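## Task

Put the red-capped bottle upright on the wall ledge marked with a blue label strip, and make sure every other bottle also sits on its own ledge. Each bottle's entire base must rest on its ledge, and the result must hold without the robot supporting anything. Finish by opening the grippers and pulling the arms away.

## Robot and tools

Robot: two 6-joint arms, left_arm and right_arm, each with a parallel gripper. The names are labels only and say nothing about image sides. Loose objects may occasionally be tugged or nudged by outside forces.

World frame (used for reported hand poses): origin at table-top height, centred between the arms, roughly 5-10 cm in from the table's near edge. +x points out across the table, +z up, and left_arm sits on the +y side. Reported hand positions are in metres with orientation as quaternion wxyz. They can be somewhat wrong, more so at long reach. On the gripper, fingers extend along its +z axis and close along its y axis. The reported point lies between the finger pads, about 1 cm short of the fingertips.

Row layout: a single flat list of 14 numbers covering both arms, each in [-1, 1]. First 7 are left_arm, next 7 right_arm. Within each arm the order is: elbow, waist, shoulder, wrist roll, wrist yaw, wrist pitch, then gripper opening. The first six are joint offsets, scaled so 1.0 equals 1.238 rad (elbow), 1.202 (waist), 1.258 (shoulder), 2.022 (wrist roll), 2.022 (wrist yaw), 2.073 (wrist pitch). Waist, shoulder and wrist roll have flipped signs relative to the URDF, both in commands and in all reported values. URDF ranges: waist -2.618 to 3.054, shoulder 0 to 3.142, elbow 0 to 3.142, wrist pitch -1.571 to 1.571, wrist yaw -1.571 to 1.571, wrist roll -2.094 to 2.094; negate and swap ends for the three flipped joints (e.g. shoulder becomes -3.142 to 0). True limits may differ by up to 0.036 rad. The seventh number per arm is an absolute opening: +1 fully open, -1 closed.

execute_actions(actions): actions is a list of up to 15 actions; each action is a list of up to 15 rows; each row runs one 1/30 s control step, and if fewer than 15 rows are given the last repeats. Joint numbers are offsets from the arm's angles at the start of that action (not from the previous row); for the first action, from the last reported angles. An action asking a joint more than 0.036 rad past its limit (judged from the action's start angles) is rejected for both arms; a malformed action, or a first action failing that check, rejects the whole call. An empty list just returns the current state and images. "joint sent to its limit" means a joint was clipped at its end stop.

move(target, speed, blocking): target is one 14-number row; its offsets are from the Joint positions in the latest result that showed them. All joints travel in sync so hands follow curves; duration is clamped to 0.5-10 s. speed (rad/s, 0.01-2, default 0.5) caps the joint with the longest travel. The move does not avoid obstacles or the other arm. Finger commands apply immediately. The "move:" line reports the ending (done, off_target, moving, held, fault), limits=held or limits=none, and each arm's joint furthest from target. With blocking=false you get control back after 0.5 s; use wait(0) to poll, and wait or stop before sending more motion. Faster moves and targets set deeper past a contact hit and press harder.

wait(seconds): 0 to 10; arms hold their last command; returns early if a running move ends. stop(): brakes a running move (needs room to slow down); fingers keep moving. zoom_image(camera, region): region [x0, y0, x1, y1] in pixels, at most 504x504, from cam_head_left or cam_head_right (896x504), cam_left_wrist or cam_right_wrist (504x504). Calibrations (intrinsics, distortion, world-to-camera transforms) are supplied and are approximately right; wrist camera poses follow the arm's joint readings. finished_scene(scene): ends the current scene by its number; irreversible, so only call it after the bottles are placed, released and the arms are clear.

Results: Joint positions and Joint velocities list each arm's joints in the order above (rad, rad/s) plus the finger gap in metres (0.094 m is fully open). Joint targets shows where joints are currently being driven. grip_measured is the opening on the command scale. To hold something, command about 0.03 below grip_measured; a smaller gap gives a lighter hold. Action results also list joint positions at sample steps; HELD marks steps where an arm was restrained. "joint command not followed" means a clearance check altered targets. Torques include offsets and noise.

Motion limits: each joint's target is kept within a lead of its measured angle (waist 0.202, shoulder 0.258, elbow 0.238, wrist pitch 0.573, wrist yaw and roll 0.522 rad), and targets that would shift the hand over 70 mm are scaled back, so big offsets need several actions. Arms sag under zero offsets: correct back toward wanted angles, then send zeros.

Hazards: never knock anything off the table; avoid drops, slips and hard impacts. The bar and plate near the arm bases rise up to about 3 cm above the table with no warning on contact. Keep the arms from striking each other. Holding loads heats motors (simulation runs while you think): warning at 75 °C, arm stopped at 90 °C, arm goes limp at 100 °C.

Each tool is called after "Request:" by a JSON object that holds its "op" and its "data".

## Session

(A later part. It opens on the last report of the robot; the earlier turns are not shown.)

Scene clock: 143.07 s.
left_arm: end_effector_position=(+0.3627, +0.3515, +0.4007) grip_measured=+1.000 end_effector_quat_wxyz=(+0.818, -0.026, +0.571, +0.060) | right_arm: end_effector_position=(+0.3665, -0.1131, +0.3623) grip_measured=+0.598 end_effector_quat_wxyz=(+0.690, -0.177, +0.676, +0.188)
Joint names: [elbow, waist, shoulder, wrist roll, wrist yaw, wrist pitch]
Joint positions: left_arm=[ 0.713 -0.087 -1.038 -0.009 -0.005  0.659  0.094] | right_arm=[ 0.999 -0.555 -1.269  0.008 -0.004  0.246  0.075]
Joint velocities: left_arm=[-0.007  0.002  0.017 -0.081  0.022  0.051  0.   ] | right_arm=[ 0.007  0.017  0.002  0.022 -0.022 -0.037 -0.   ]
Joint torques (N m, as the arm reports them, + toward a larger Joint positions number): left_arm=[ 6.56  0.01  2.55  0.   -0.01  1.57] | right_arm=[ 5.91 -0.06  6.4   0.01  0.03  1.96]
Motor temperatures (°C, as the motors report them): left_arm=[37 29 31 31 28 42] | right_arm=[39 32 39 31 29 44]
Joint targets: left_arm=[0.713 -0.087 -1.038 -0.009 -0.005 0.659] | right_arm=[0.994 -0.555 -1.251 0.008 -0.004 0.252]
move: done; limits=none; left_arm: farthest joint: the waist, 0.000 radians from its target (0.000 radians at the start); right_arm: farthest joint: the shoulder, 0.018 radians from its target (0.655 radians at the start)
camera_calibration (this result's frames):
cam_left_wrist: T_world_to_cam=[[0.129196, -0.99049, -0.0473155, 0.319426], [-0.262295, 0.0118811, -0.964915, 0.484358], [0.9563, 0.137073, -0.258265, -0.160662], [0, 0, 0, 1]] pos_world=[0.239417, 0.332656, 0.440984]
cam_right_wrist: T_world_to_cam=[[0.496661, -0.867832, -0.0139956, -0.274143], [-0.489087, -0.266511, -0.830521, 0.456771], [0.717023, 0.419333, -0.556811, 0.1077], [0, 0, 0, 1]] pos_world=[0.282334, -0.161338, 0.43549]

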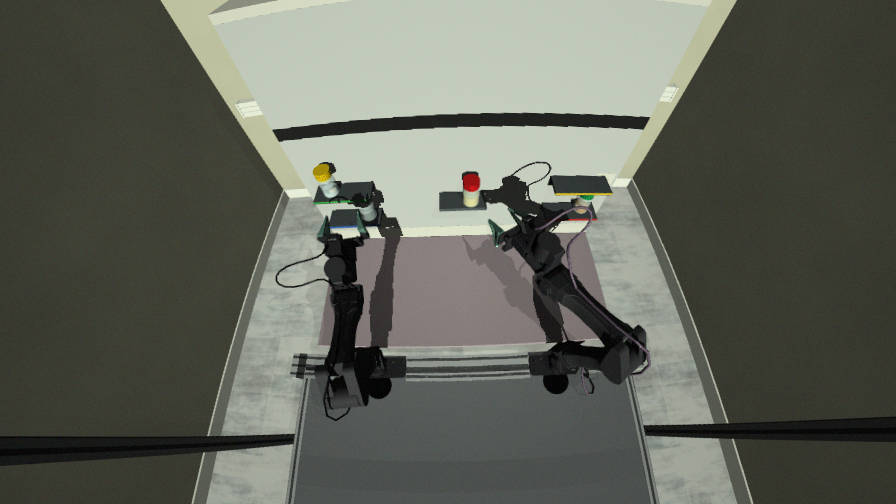

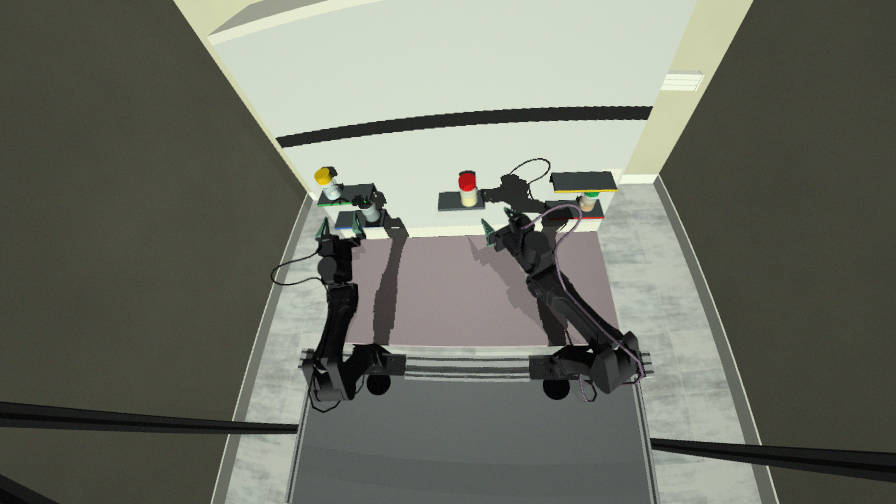

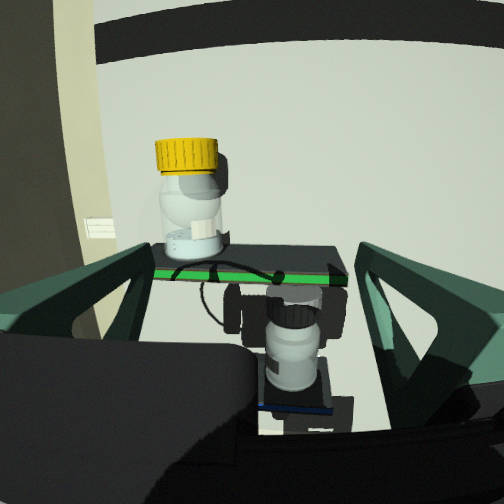

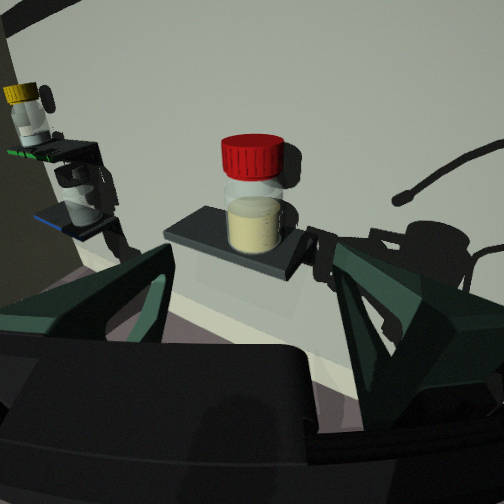

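Request:
{"op": "move", "data": {"target": [0.263,0.592,-0.273,0,0,-0.12,0.7, 0.07,0.495,0.206,0,0,-0.11,1], "speed": 0.6}}

Scene clock: 151.77 s.
left_arm: end_effector_position=(+0.3832, +0.0478, +0.3477) grip_measured=+0.702 end_effector_quat_wxyz=(+0.700, +0.210, +0.653, -0.199) | right_arm: end_effector_position=(+0.3555, -0.3605, +0.4160) grip_measured=+1.000 end_effector_quat_wxyz=(+0.731, +0.035, +0.682, -0.013)
Joint names: [elbow, waist, shoulder, wrist roll, wrist yaw, wrist pitch]
Joint positions: left_arm=[ 1.004  0.622 -1.374 -0.009 -0.003  0.428  0.08 ] | right_arm=[ 1.054  0.033 -1.026  0.008 -0.002  0.012  0.094]
Joint velocities: left_arm=[-0.022  0.017 -0.007 -0.022  0.022  0.022 -0.001] | right_arm=[-0.012  0.002 -0.007 -0.022 -0.037 -0.037  0.   ]
Joint torques (N m, as the arm reports them, + toward a larger Joint positions number): left_arm=[ 9.08  0.23  4.99  0.   -0.03  1.56] | right_arm=[8.76 0.52 3.68 0.01 0.01 1.96]
Motor temperatures (°C, as the motors report them): left_arm=[38 29 31 31 28 42] | right_arm=[39 32 37 31 29 44]
Joint targets: left_arm=[1.039 0.624 -1.381 -0.009 -0.005 0.410] | right_arm=[1.086 0.040 -1.010 0.008 -0.003 0.018]
move: off_target (left_arm, right_arm); limits=none; left_arm: farthest joint: the elbow, 0.035 radians from its target (0.326 radians at the start); right_arm: farthest joint: the elbow, 0.032 radians from its target (0.087 radians at the start)
camera_calibration (this result's frames):
cam_left_wrist: T_world_to_cam=[[-0.556478, -0.82891, -0.0569229, 0.271822], [-0.410771, 0.334024, -0.848349, 0.443107], [0.722218, -0.448705, -0.526369, 0.0585494], [0, 0, 0, 1]] pos_world=[0.290993, 0.10358, 0.4222]
cam_right_wrist: T_world_to_cam=[[-0.0691834, -0.996925, -0.0368129, -0.318473], [-0.515405, 0.0673138, -0.854299, 0.569688], [0.854149, -0.0401298, -0.518477, 0.0188737], [0, 0, 0, 1]] pos_world=[0.255466, -0.355084, 0.484745]

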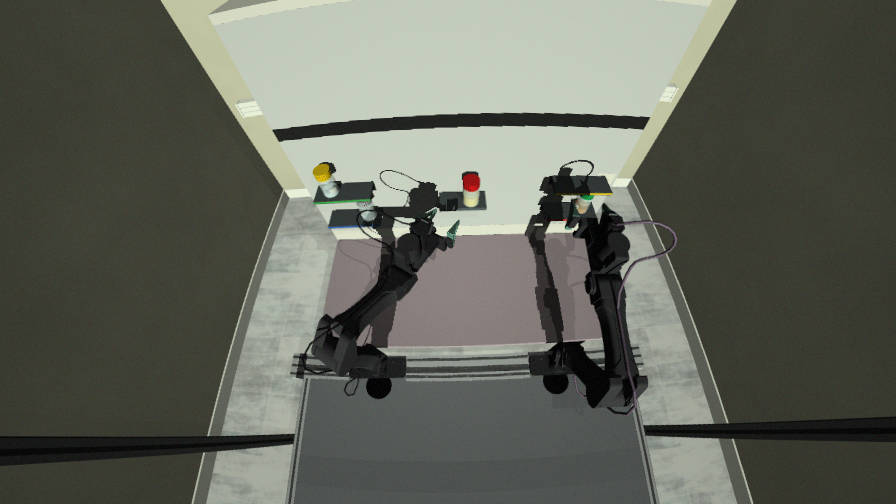

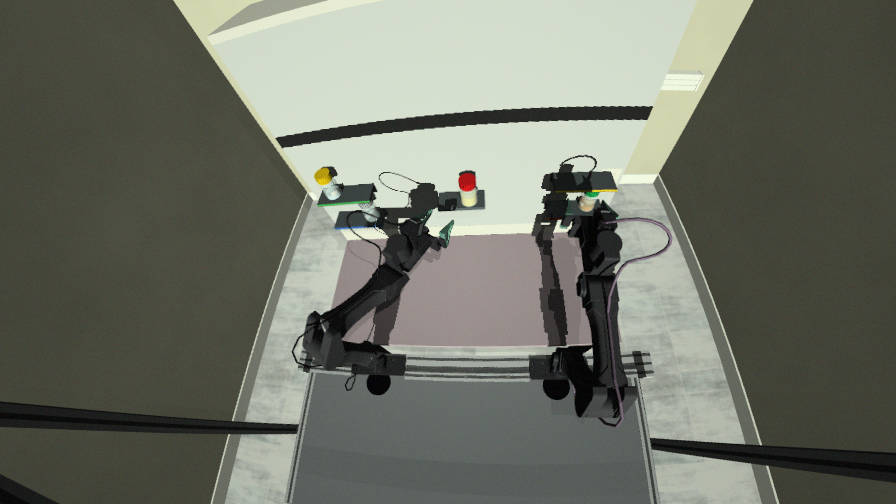

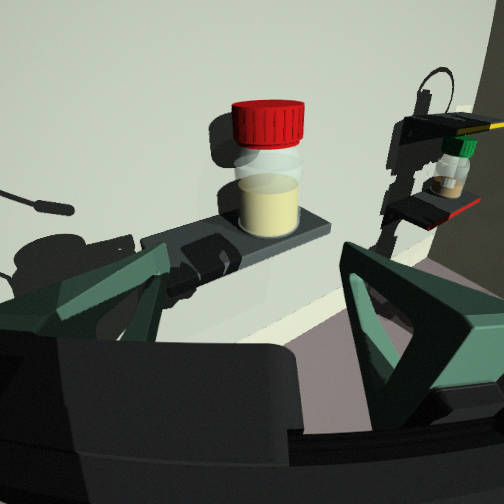

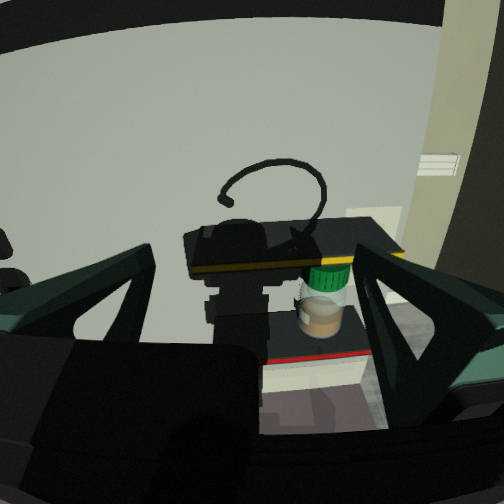

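Request:
{"op": "move", "data": {"target": [0.187,0.032,-0.14,0,0,-0.045,0.65, 0.025,0,0.012,0,0,0.003,1], "speed": 0.4}}

Scene clock: 163.33 s.
left_arm: end_effector_position=(+0.4122, +0.0099, +0.3484) grip_measured=+0.652 end_effector_quat_wxyz=(+0.682, +0.225, +0.665, -0.204) | right_arm: end_effector_position=(+0.3556, -0.3604, +0.4148) grip_measured=+1.000 end_effector_quat_wxyz=(+0.729, +0.035, +0.684, -0.013)
Joint names: [elbow, waist, shoulder, wrist roll, wrist yaw, wrist pitch]
Joint positions: left_arm=[ 1.202  0.652 -1.543 -0.009 -0.003  0.352  0.078] | right_arm=[ 1.054  0.033 -1.026  0.008 -0.002  0.007  0.094]
Joint velocities: left_arm=[-0.032 -0.007 -0.012 -0.022  0.037  0.022  0.   ] | right_arm=[-0.012 -0.012 -0.002 -0.022  0.037 -0.007  0.   ]
Joint torques (N m, as the arm reports them, + toward a larger Joint positions number): left_arm=[ 8.99  0.74  6.44  0.   -0.01  1.59] | right_arm=[8.67 0.04 3.54 0.01 0.02 2.  ]
Motor temperatures (°C, as the motors report them): left_arm=[39 29 32 31 28 42] | right_arm=[40 32 35 31 29 44]
Joint targets: left_arm=[1.235 0.661 -1.551 -0.009 -0.003 0.334] | right_arm=[1.085 0.033 -1.011 0.008 -0.002 0.018]
move: off_target (left_arm, right_arm); limits=none; left_arm: farthest joint: the elbow, 0.033 radians from its target (0.232 radians at the start); right_arm: farthest joint: the elbow, 0.031 radians from its target (0.031 radians at the start)
camera_calibration (this result's frames):
cam_left_wrist: T_world_to_cam=[[-0.582397, -0.810913, -0.0568644, 0.267013], [-0.432844, 0.368558, -0.822685, 0.468128], [0.688084, -0.454516, -0.565646, 0.0487254], [0, 0, 0, 1]] pos_world=[0.324607, 0.0661383, 0.427867]
cam_right_wrist: T_world_to_cam=[[-0.0691579, -0.996927, -0.0368064, -0.318479], [-0.519636, 0.067493, -0.851718, 0.569176], [0.851584, -0.0397771, -0.522707, 0.0209609], [0, 0, 0, 1]] pos_world=[0.255889, -0.355082, 0.484012]

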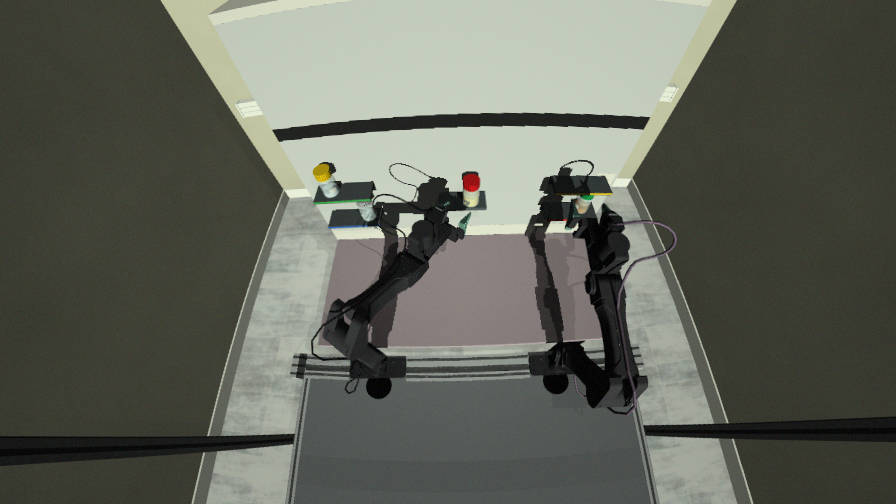

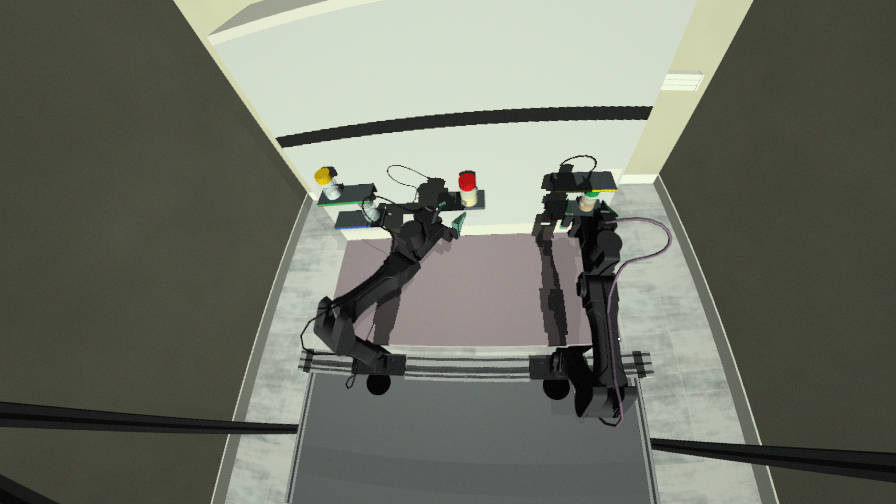

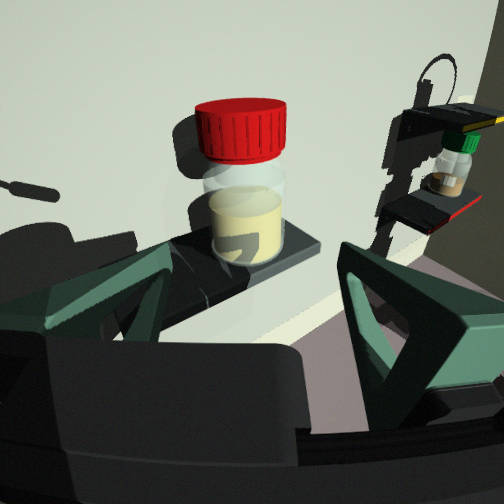

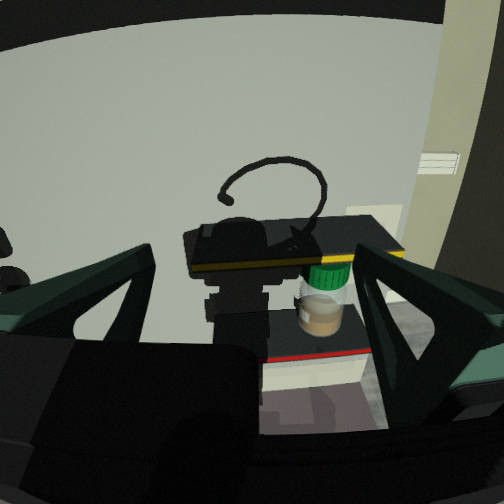

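Request:
{"op": "move", "data": {"target": [0.374,-0.022,-0.30,0,0,-0.052,0.6, 0.025,0,0.012,0,0,0.005,1], "speed": 0.3}}

Scene clock: 173.43 s.
left_arm: end_effector_position=(+0.4955, -0.0415, +0.3379) grip_measured=+0.602 end_effector_quat_wxyz=(+0.671, +0.225, +0.679, -0.197) | right_arm: end_effector_position=(+0.3557, -0.3604, +0.4136) grip_measured=+1.000 end_effector_quat_wxyz=(+0.727, +0.035, +0.685, -0.013)
Joint names: [elbow, waist, shoulder, wrist roll, wrist yaw, wrist pitch]
Joint positions: left_arm=[ 1.63   0.642 -1.916 -0.009 -0.003  0.26   0.075] | right_arm=[ 1.054  0.033 -1.026  0.008 -0.002  0.002  0.094]
Joint velocities: left_arm=[ 0.007  0.017 -0.007  0.066  0.022 -0.11  -0.001] | right_arm=[-0.012 -0.002 -0.007  0.007 -0.007  0.007  0.   ]
Joint torques (N m, as the arm reports them, + toward a larger Joint positions number): left_arm=[ 9.16 -1.43 10.    0.   -0.01  1.58] | right_arm=[ 8.63 -0.01  3.56  0.01  0.04  2.04]
Motor temperatures (°C, as the motors report them): left_arm=[40 29 33 31 28 42] | right_arm=[40 32 33 31 29 44]
Joint targets: left_arm=[1.665 0.626 -1.920 -0.009 -0.003 0.244] | right_arm=[1.085 0.033 -1.011 0.008 -0.002 0.017]
move: off_target (left_arm, right_arm); limits=none; left_arm: farthest joint: the elbow, 0.035 radians from its target (0.463 radians at the start); right_arm: farthest joint: the elbow, 0.031 radians from its target (0.031 radians at the start)
camera_calibration (this result's frames):
cam_left_wrist: T_world_to_cam=[[-0.574937, -0.816231, -0.0566909, 0.269334], [-0.461191, 0.380526, -0.801563, 0.521878], [0.675833, -0.434703, -0.595217, -0.0209447], [0, 0, 0, 1]] pos_world=[0.409691, 0.0121459, 0.42112]
cam_right_wrist: T_world_to_cam=[[-0.0691323, -0.996929, -0.0368, -0.318485], [-0.523854, 0.0676705, -0.849116, 0.568654], [0.848998, -0.0394235, -0.526923, 0.0230455], [0, 0, 0, 1]] pos_world=[0.256308, -0.35508, 0.483276]

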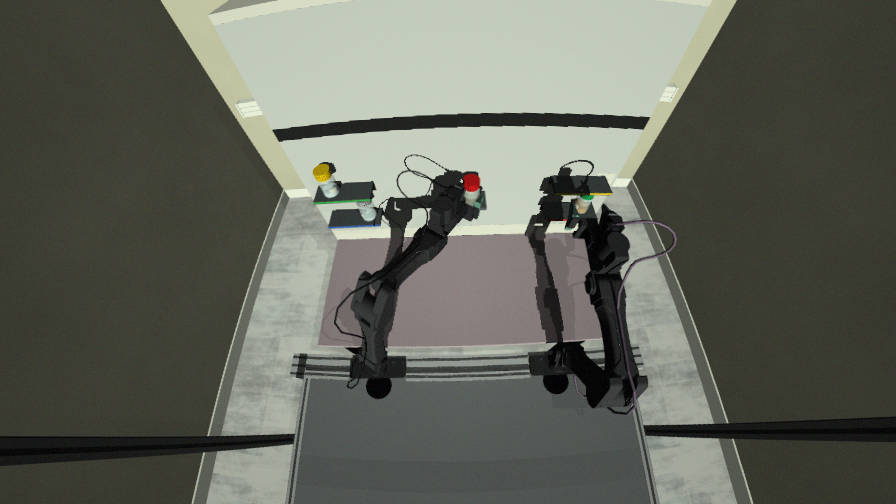

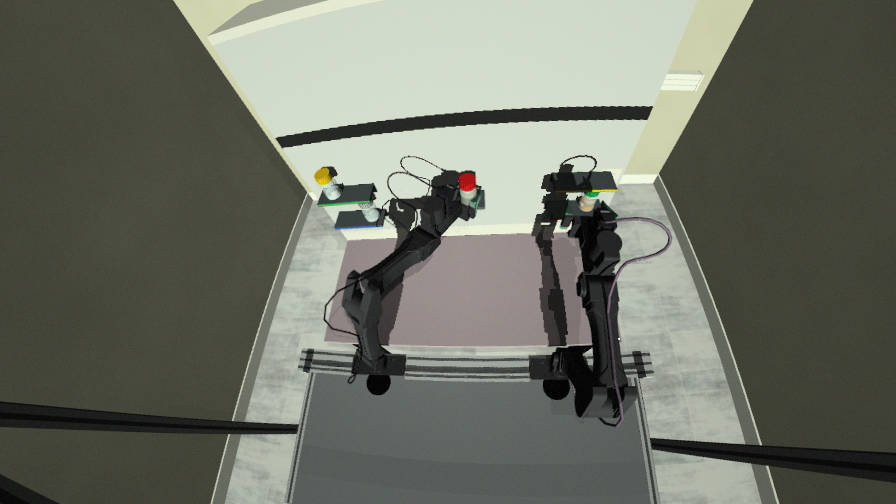

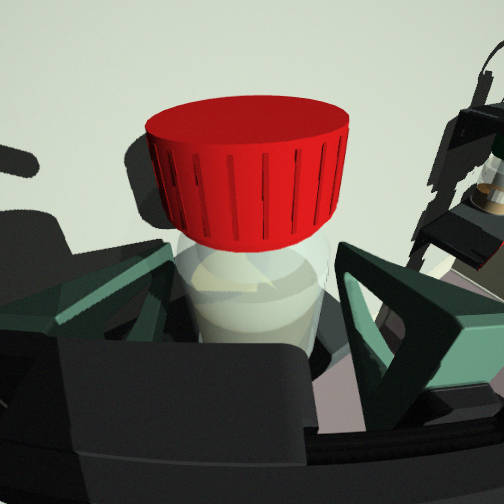

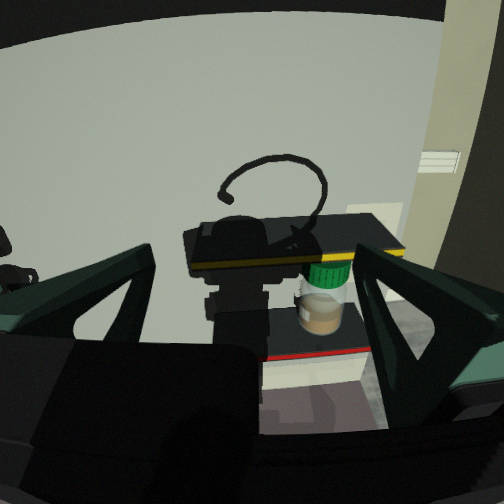

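Request:
{"op": "execute_actions", "data": {"actions": [[[0.028,0,0,0,0,0,0.45,0.025,0,0.012,0,0,0.008,1]],[[0,0,0,0,0,0,0.33,0,0,0,0,0,0,1]],[[0,0,0,0,0,0,0.22,0,0,0,0,0,0,1]],[[0,0,0,0,0,0,0.1,0,0,0,0,0,0,1]],[[0,0,0,0,0,0,0.1,0,0,0,0,0,0,1]]]}}

Scene clock: 180.00 s.
left_arm: end_effector_position=(+0.4955, -0.0415, +0.3379) grip_measured=+0.176 end_effector_quat_wxyz=(+0.671, +0.225, +0.679, -0.197) | right_arm: end_effector_position=(+0.3560, -0.3601, +0.4066) grip_measured=+1.000 end_effector_quat_wxyz=(+0.718, +0.035, +0.695, -0.012)
Joint names: [elbow, waist, shoulder, wrist roll, wrist yaw, wrist pitch]
Joint positions: left_arm=[ 1.63   0.642 -1.916 -0.009 -0.003  0.26   0.055] | right_arm=[ 1.054  0.033 -1.026  0.008 -0.002 -0.026  0.094]
Joint velocities: left_arm=[-0.012 -0.022 -0.017 -0.007 -0.022  0.051  0.   ] | right_arm=[ 0.007  0.002  0.017 -0.007 -0.081  0.007  0.   ]
Joint torques (N m, as the arm reports them, + toward a larger Joint positions number): left_arm=[ 6.72  0.   10.4   0.   -0.01  1.74] | right_arm=[ 6.13  0.    2.13 -0.01  0.04  1.96]
Motor temperatures (°C, as the motors report them): left_arm=[40 29 35 31 28 42] | right_arm=[40 32 33 31 29 44]
Joint targets: left_arm=[1.630 0.642 -1.916 -0.009 -0.003 0.260] | right_arm=[1.054 0.033 -1.026 0.008 -0.002 -0.019]
Step readings (joint positions; steps 1 to 15: 1st action; 16 to 30: 2nd action; 31 to 45: 3rd action; 46 to 60: 4th action; 61 to 75: 5th action):
0: left_arm=[1.630 0.642 -1.916 -0.009 -0.003 0.260] | right_arm=[1.054 0.033 -1.026 0.008 -0.002 0.002]
1: left_arm=[1.630 0.642 -1.916 -0.009 -0.003 0.260] | right_arm=[1.054 0.033 -1.026 0.008 -0.002 0.002]
2: left_arm=[1.630 0.642 -1.916 -0.009 -0.003 0.260] | right_arm=[1.054 0.033 -1.026 0.008 -0.002 0.002]
4: left_arm=[1.630 0.642 -1.916 -0.009 -0.003 0.260] | right_arm=[1.054 0.033 -1.026 0.008 -0.002 0.002]
8: left_arm=[1.630 0.642 -1.916 -0.009 -0.003 0.260] | right_arm=[1.054 0.033 -1.026 0.008 -0.002 0.002]
15: left_arm=[1.630 0.642 -1.916 -0.009 -0.003 0.260] | right_arm=[1.054 0.033 -1.026 0.008 -0.002 0.002]
16: left_arm=[1.630 0.642 -1.916 -0.009 -0.003 0.260] | right_arm=[1.054 0.033 -1.026 0.008 -0.002 0.001]
17: left_arm=[1.630 0.642 -1.916 -0.009 -0.003 0.260] | right_arm=[1.054 0.033 -1.026 0.008 -0.002 -0.000]
19: left_arm=[1.630 0.642 -1.916 -0.009 -0.003 0.260] | right_arm=[1.054 0.033 -1.026 0.008 -0.002 -0.003]
23: left_arm=[1.630 0.642 -1.916 -0.009 -0.003 0.260] | right_arm=[1.054 0.033 -1.026 0.008 -0.002 -0.004]
30: left_arm=[1.630 0.642 -1.916 -0.009 -0.003 0.260] | right_arm=[1.054 0.033 -1.026 0.008 -0.002 -0.005]
31: left_arm=[1.630 0.642 -1.916 -0.009 -0.003 0.260] | right_arm=[1.054 0.033 -1.026 0.008 -0.002 -0.006]
32: left_arm=[1.630 0.642 -1.916 -0.009 -0.003 0.260] | right_arm=[1.054 0.033 -1.026 0.008 -0.002 -0.007]
34: left_arm=[1.630 0.642 -1.916 -0.009 -0.003 0.260] | right_arm=[1.054 0.033 -1.026 0.008 -0.002 -0.009]
38: left_arm=[1.630 0.642 -1.916 -0.009 -0.003 0.260] | right_arm=[1.054 0.033 -1.026 0.008 -0.002 -0.011]
45: left_arm=[1.630 0.642 -1.916 -0.009 -0.003 0.260] | right_arm=[1.054 0.033 -1.026 0.008 -0.002 -0.012]
46: left_arm=[1.630 0.642 -1.916 -0.009 -0.003 0.260] | right_arm=[1.054 0.033 -1.026 0.008 -0.002 -0.013]
47: left_arm=[1.630 0.642 -1.916 -0.009 -0.003 0.260] | right_arm=[1.054 0.033 -1.026 0.008 -0.002 -0.014]
49: left_arm=[1.630 0.642 -1.916 -0.009 -0.003 0.260] | right_arm=[1.054 0.033 -1.026 0.008 -0.002 -0.016]
53: left_arm=[1.630 0.642 -1.916 -0.009 -0.003 0.260] | right_arm=[1.054 0.033 -1.026 0.008 -0.002 -0.018]
60: left_arm=[1.630 0.642 -1.916 -0.009 -0.003 0.260] | right_arm=[1.054 0.033 -1.026 0.008 -0.002 -0.019]
61: left_arm=[1.630 0.642 -1.916 -0.009 -0.003 0.260] | right_arm=[1.054 0.033 -1.026 0.008 -0.002 -0.020]
62: left_arm=[1.630 0.642 -1.916 -0.009 -0.003 0.260] | right_arm=[1.054 0.033 -1.026 0.008 -0.002 -0.021]
64: left_arm=[1.630 0.642 -1.916 -0.009 -0.003 0.260] | right_arm=[1.054 0.033 -1.026 0.008 -0.002 -0.023]
68: left_arm=[1.630 0.642 -1.916 -0.009 -0.003 0.260] | right_arm=[1.054 0.033 -1.026 0.008 -0.002 -0.025]
75: Joint positions above
camera_calibration (this result's frames):
cam_left_wrist: T_world_to_cam=[[-0.574942, -0.816254, -0.0563102, 0.269207], [-0.461369, 0.380271, -0.801582, 0.521962], [0.675708, -0.434883, -0.595228, -0.0208865], [0, 0, 0, 1]] pos_world=[0.409708, 0.0121712, 0.421122]
cam_right_wrist: T_world_to_cam=[[-0.0689881, -0.99694, -0.0367663, -0.318518], [-0.547298, 0.0686346, -0.834119, 0.56553], [0.83409, -0.0374222, -0.550358, 0.0347015], [0, 0, 0, 1]] pos_world=[0.258595, -0.35506, 0.479107]

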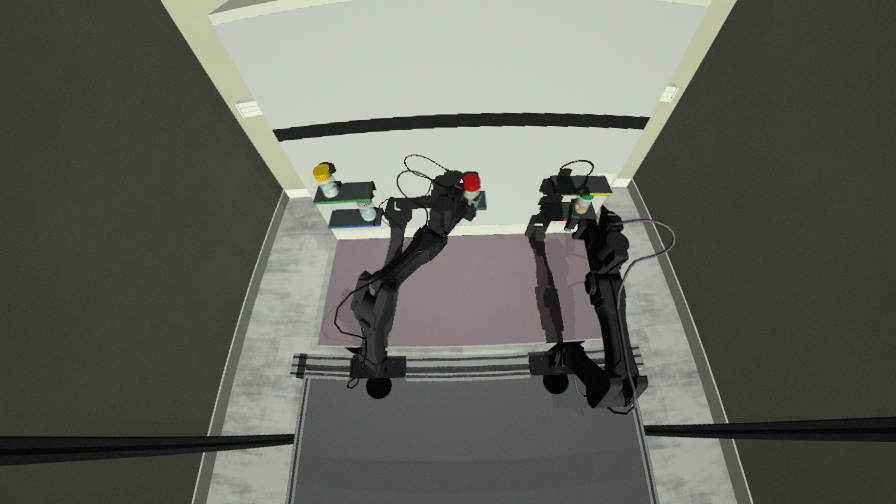

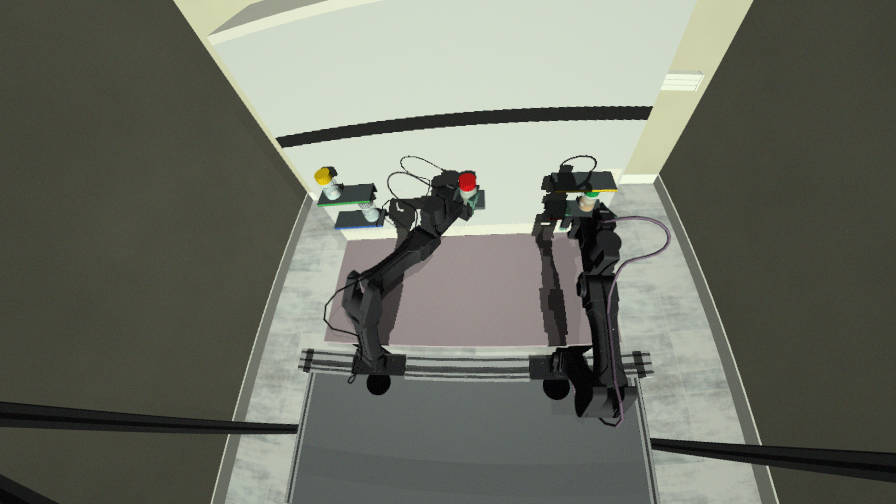

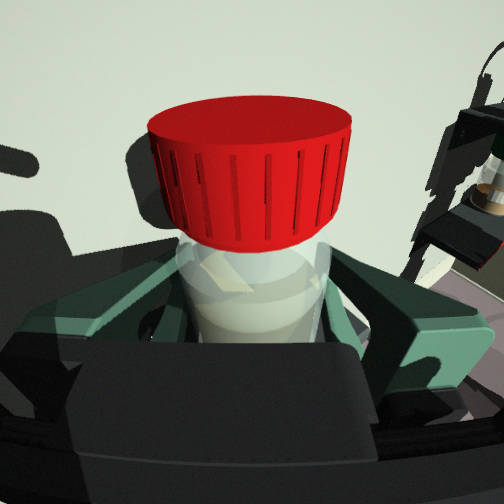

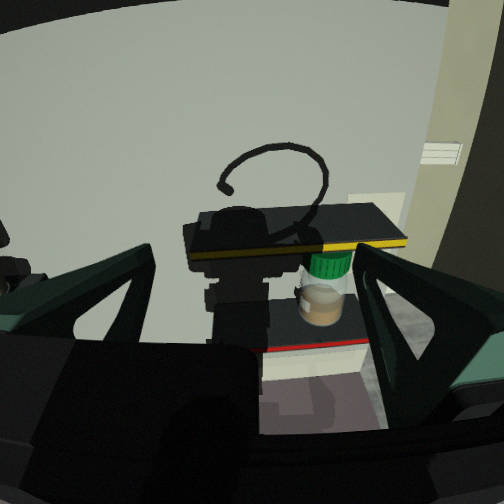

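Request:
{"op": "move", "data": {"target": [0.11,0,0.012,0,0,-0.015,0.1, 0.025,0,0.012,0,0,0.02,1], "speed": 0.2}}

Scene clock: 188.70 s.
left_arm: end_effector_position=(+0.4951, -0.0421, +0.3686) grip_measured=+0.176 end_effector_quat_wxyz=(+0.680, +0.222, +0.669, -0.200) | right_arm: end_effector_position=(+0.3558, -0.3603, +0.4109) grip_measured=+1.000 end_effector_quat_wxyz=(+0.724, +0.035, +0.689, -0.012)
Joint names: [elbow, waist, shoulder, wrist roll, wrist yaw, wrist pitch]
Joint positions: left_arm=[ 1.723  0.642 -1.916 -0.009 -0.003  0.196  0.055] | right_arm=[ 1.054  0.033 -1.026  0.008 -0.002 -0.009  0.094]
Joint velocities: left_arm=[ 0.007 -0.017  0.007  0.022  0.022 -0.066 -0.001] | right_arm=[ 0.012 -0.002 -0.002  0.066  0.007  0.022  0.   ]
Joint torques (N m, as the arm reports them, + toward a larger Joint positions number): left_arm=[ 9.65 -0.01 11.59  0.   -0.01  2.05] | right_arm=[ 8.64 -0.07  3.53  0.02  0.02  2.13]
Motor temperatures (°C, as the motors report them): left_arm=[39 29 36 31 28 42] | right_arm=[40 32 33 31 29 44]
Joint targets: left_arm=[1.766 0.642 -1.901 -0.009 -0.003 0.229] | right_arm=[1.085 0.033 -1.011 0.008 -0.002 0.015]
move: off_target (left_arm, right_arm); limits=none; left_arm: farthest joint: the elbow, 0.043 radians from its target (0.137 radians at the start); right_arm: farthest joint: the elbow, 0.031 radians from its target (0.031 radians at the start)
camera_calibration (this result's frames):
cam_left_wrist: T_world_to_cam=[[-0.574214, -0.816758, -0.0564333, 0.269808], [-0.44183, 0.367179, -0.818514, 0.542677], [0.689249, -0.445068, -0.571708, -0.0183543], [0, 0, 0, 1]] pos_world=[0.407349, 0.0129395, 0.448922]
cam_right_wrist: T_world_to_cam=[[-0.0690771, -0.996933, -0.0367866, -0.318498], [-0.532895, 0.0680469, -0.843441, 0.567494], [0.843357, -0.0386591, -0.535961, 0.0275266], [0, 0, 0, 1]] pos_world=[0.257199, -0.355073, 0.481684]

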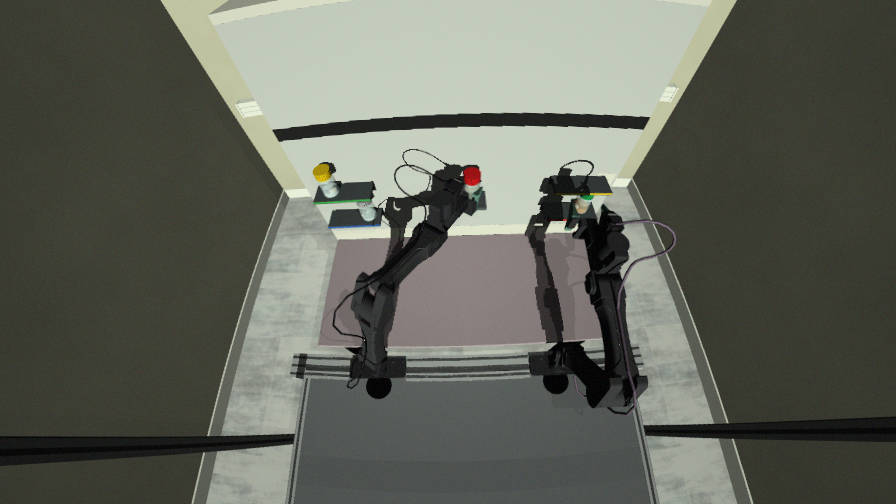

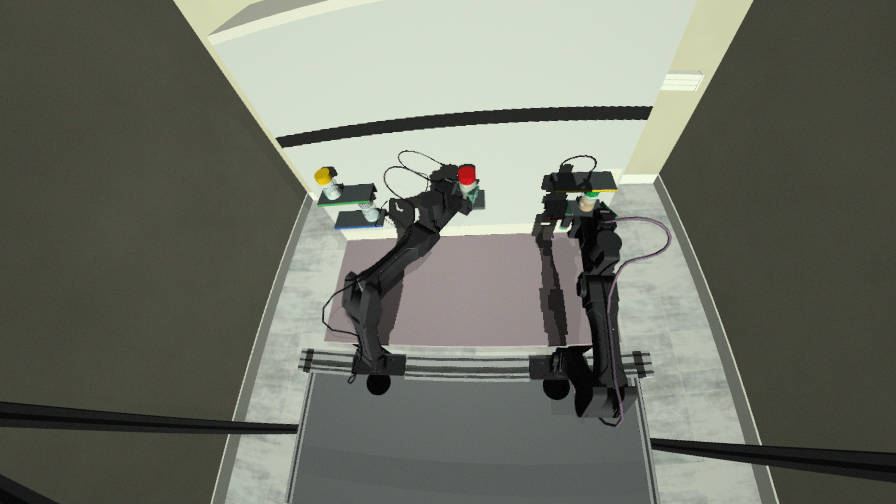

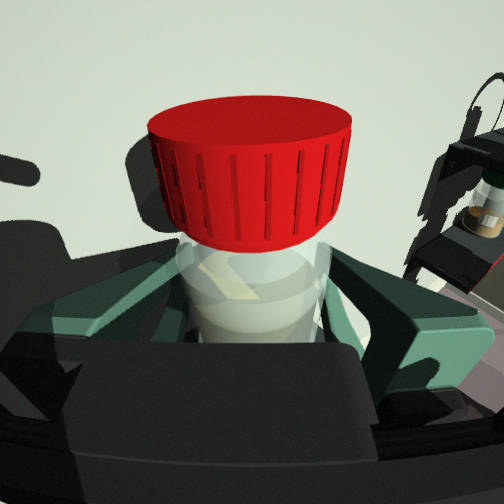

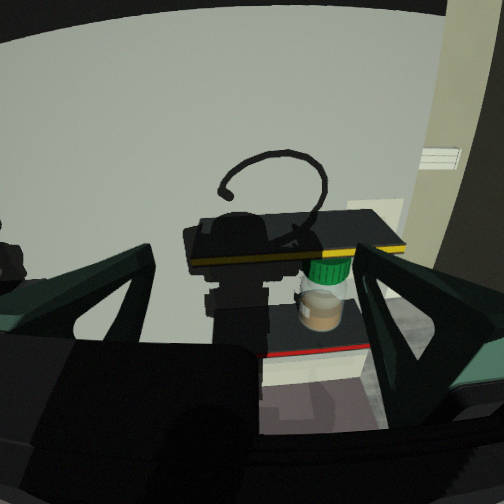

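Request:
{"op": "move", "data": {"target": [-0.62,0,0.708,0,0,-0.045,0.1, 0.025,0,0.012,0,0,0.012,1], "speed": 0.5}}

Scene clock: 197.50 s.
left_arm: end_effector_position=(+0.3132, +0.0849, +0.3648) grip_measured=+0.176 end_effector_quat_wxyz=(+0.669, +0.226, +0.680, -0.196) | right_arm: end_effector_position=(+0.3558, -0.3603, +0.4110) grip_measured=+1.000 end_effector_quat_wxyz=(+0.724, +0.035, +0.689, -0.012)
Joint names: [elbow, waist, shoulder, wrist roll, wrist yaw, wrist pitch]
Joint positions: left_arm=[ 0.957  0.642 -1.055 -0.009 -0.003  0.068  0.055] | right_arm=[ 1.054  0.033 -1.026  0.008 -0.002 -0.009  0.094]
Joint velocities: left_arm=[-0.007  0.007 -0.002 -0.007  0.022 -0.022  0.   ] | right_arm=[ 0.012  0.007 -0.002 -0.022  0.022 -0.095  0.   ]
Joint torques (N m, as the arm reports them, + toward a larger Joint positions number): left_arm=[ 6.54  0.    5.18  0.   -0.01  2.08] | right_arm=[ 8.69 -0.05  3.61  0.01  0.03  2.14]
Motor temperatures (°C, as the motors report them): left_arm=[40 29 38 31 28 43] | right_arm=[40 32 32 31 29 44]
Joint targets: left_arm=[0.955 0.642 -1.025 -0.009 -0.003 0.102] | right_arm=[1.085 0.033 -1.011 0.008 -0.002 0.016]
move: off_target (left_arm, right_arm); limits=none; left_arm: farthest joint: the wrist pitch, 0.035 radians from its target (0.093 radians at the start); right_arm: farthest joint: the elbow, 0.031 radians from its target (0.031 radians at the start)
camera_calibration (this result's frames):
cam_left_wrist: T_world_to_cam=[[-0.575057, -0.816175, -0.0562884, 0.269007], [-0.464417, 0.38231, -0.798846, 0.411144], [0.673518, -0.43324, -0.598896, 0.175154], [0, 0, 0, 1]] pos_world=[0.227667, 0.138256, 0.448482]
cam_right_wrist: T_world_to_cam=[[-0.0690791, -0.996933, -0.0367871, -0.318498], [-0.532573, 0.0680336, -0.843645, 0.567536], [0.84356, -0.0386864, -0.535639, 0.0273667], [0, 0, 0, 1]] pos_world=[0.257168, -0.355074, 0.481741]

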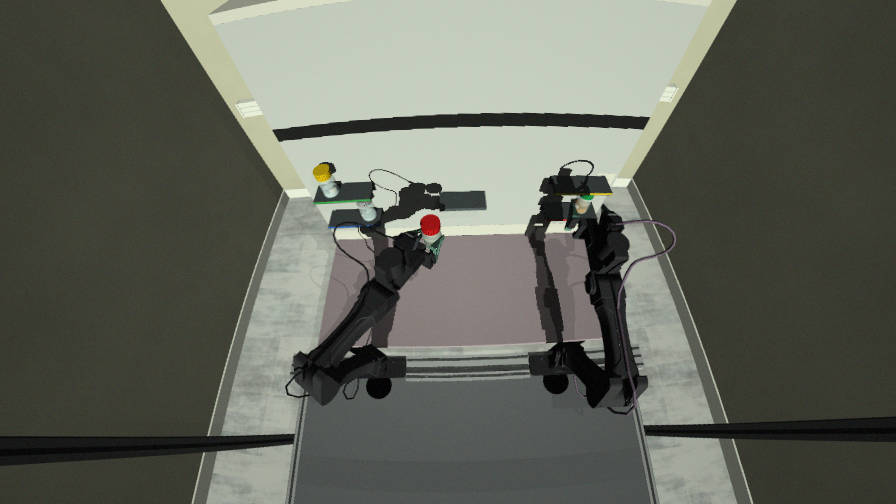

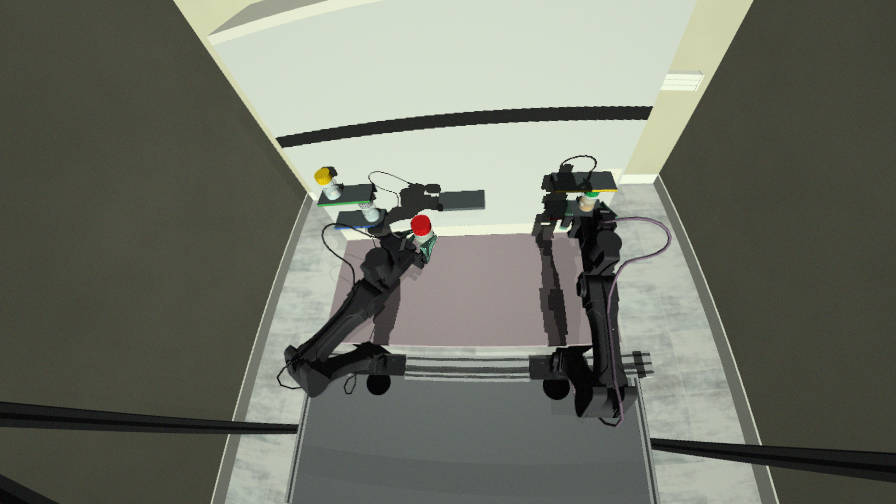

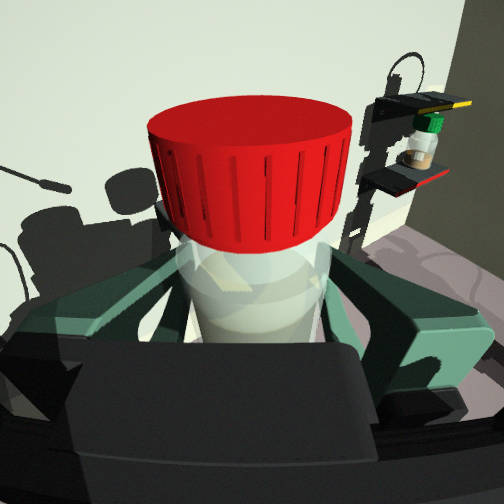

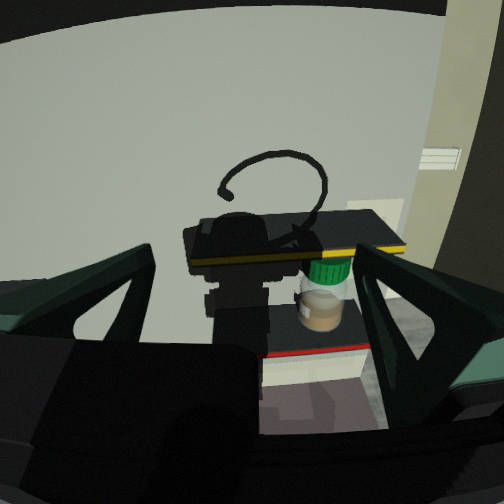

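Request:
{"op": "move", "data": {"target": [-0.195,-0.71,-0.04,0,0,0.17,0.1, 0.025,0,0.012,0,0,0.012,1], "speed": 0.5}}

Scene clock: 210.83 s.
left_arm: end_effector_position=(+0.3829, +0.4018, +0.3039) grip_measured=+0.176 end_effector_quat_wxyz=(+0.696, -0.076, +0.708, +0.092) | right_arm: end_effector_position=(+0.3558, -0.3603, +0.4112) grip_measured=+1.000 end_effector_quat_wxyz=(+0.724, +0.035, +0.689, -0.012)
Joint names: [elbow, waist, shoulder, wrist roll, wrist yaw, wrist pitch]
Joint positions: left_arm=[ 0.715 -0.203 -1.105 -0.009 -0.003  0.355  0.055] | right_arm=[ 1.054  0.033 -1.026  0.008 -0.002 -0.008  0.094]
Joint velocities: left_arm=[-0.007 -0.002  0.002  0.051  0.007 -0.066 -0.   ] | right_arm=[ 0.002  0.007  0.007  0.081 -0.081  0.007  0.   ]
Joint torques (N m, as the arm reports them, + toward a larger Joint positions number): left_arm=[ 6.73 -0.74  3.15  0.    0.    2.35] | right_arm=[ 8.66 -0.01  3.57  0.02  0.02  2.15]
Motor temperatures (°C, as the motors report them): left_arm=[39 29 35 31 28 45] | right_arm=[41 32 32 31 29 44]
Joint targets: left_arm=[0.716 -0.211 -1.105 -0.009 -0.002 0.420] | right_arm=[1.085 0.033 -1.011 0.008 -0.002 0.016]
move: off_target (left_arm, right_arm); limits=none; left_arm: farthest joint: the wrist pitch, 0.066 radians from its target (0.353 radians at the start); right_arm: farthest joint: the elbow, 0.031 radians from its target (0.031 radians at the start)
camera_calibration (this result's frames):
cam_left_wrist: T_world_to_cam=[[0.230169, -0.972067, -0.0459063, 0.31554], [-0.581264, -0.0994937, -0.807609, 0.514746], [0.780483, 0.21257, -0.587928, -0.0746891], [0, 0, 0, 1]] pos_world=[0.284869, 0.373817, 0.386287]
cam_right_wrist: T_world_to_cam=[[-0.069083, -0.996932, -0.036788, -0.318497], [-0.531929, 0.0680069, -0.844054, 0.567621], [0.843966, -0.0387412, -0.534996, 0.0270471], [0, 0, 0, 1]] pos_world=[0.257104, -0.355074, 0.481855]

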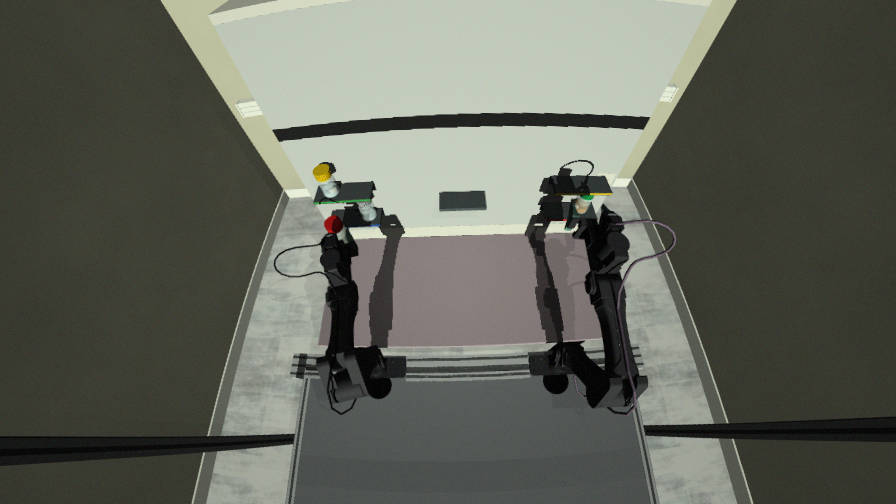

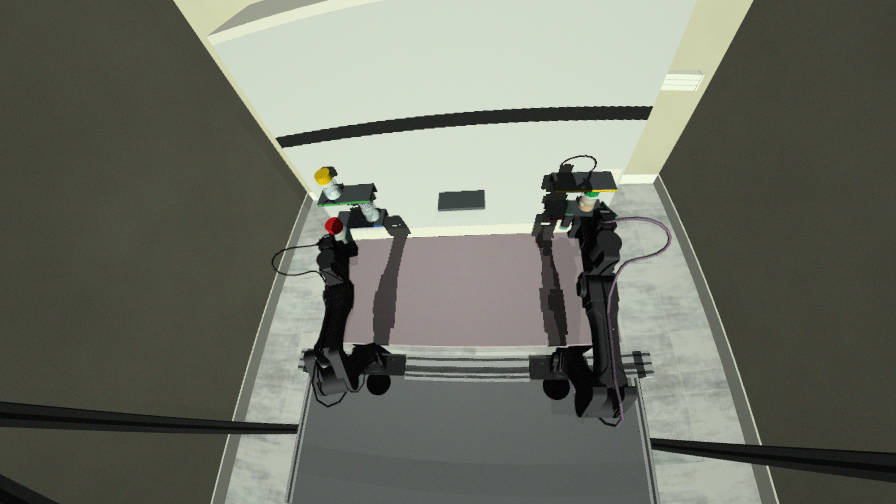

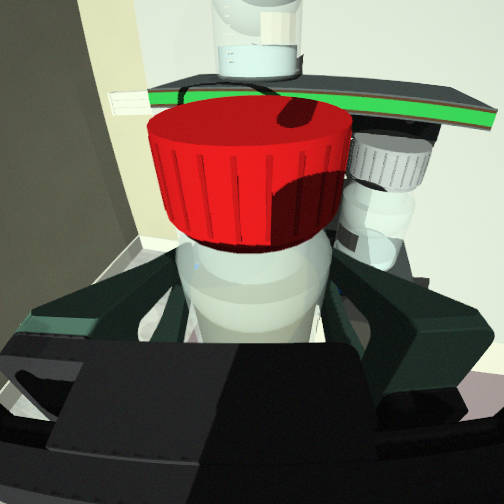

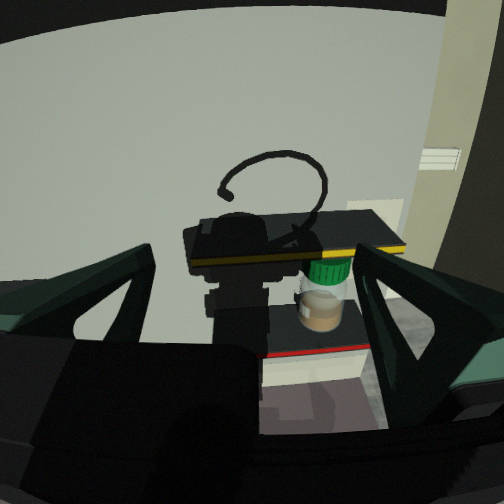

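Request:
{"op": "zoom_image", "data": {"camera": "cam_head_right", "region": [300,160,420,260]}}

Region (300, 160, 420, 260) of cam_head_right's 896x504 image, scaled by 4.200, with more detail than that image has.

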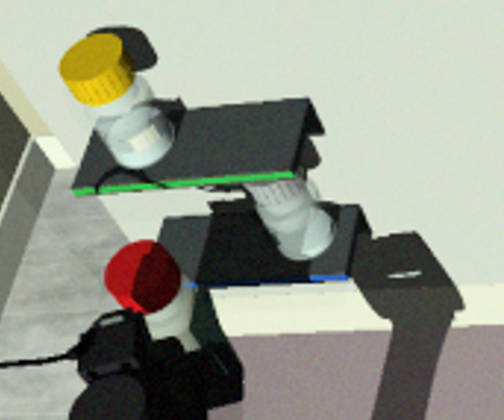

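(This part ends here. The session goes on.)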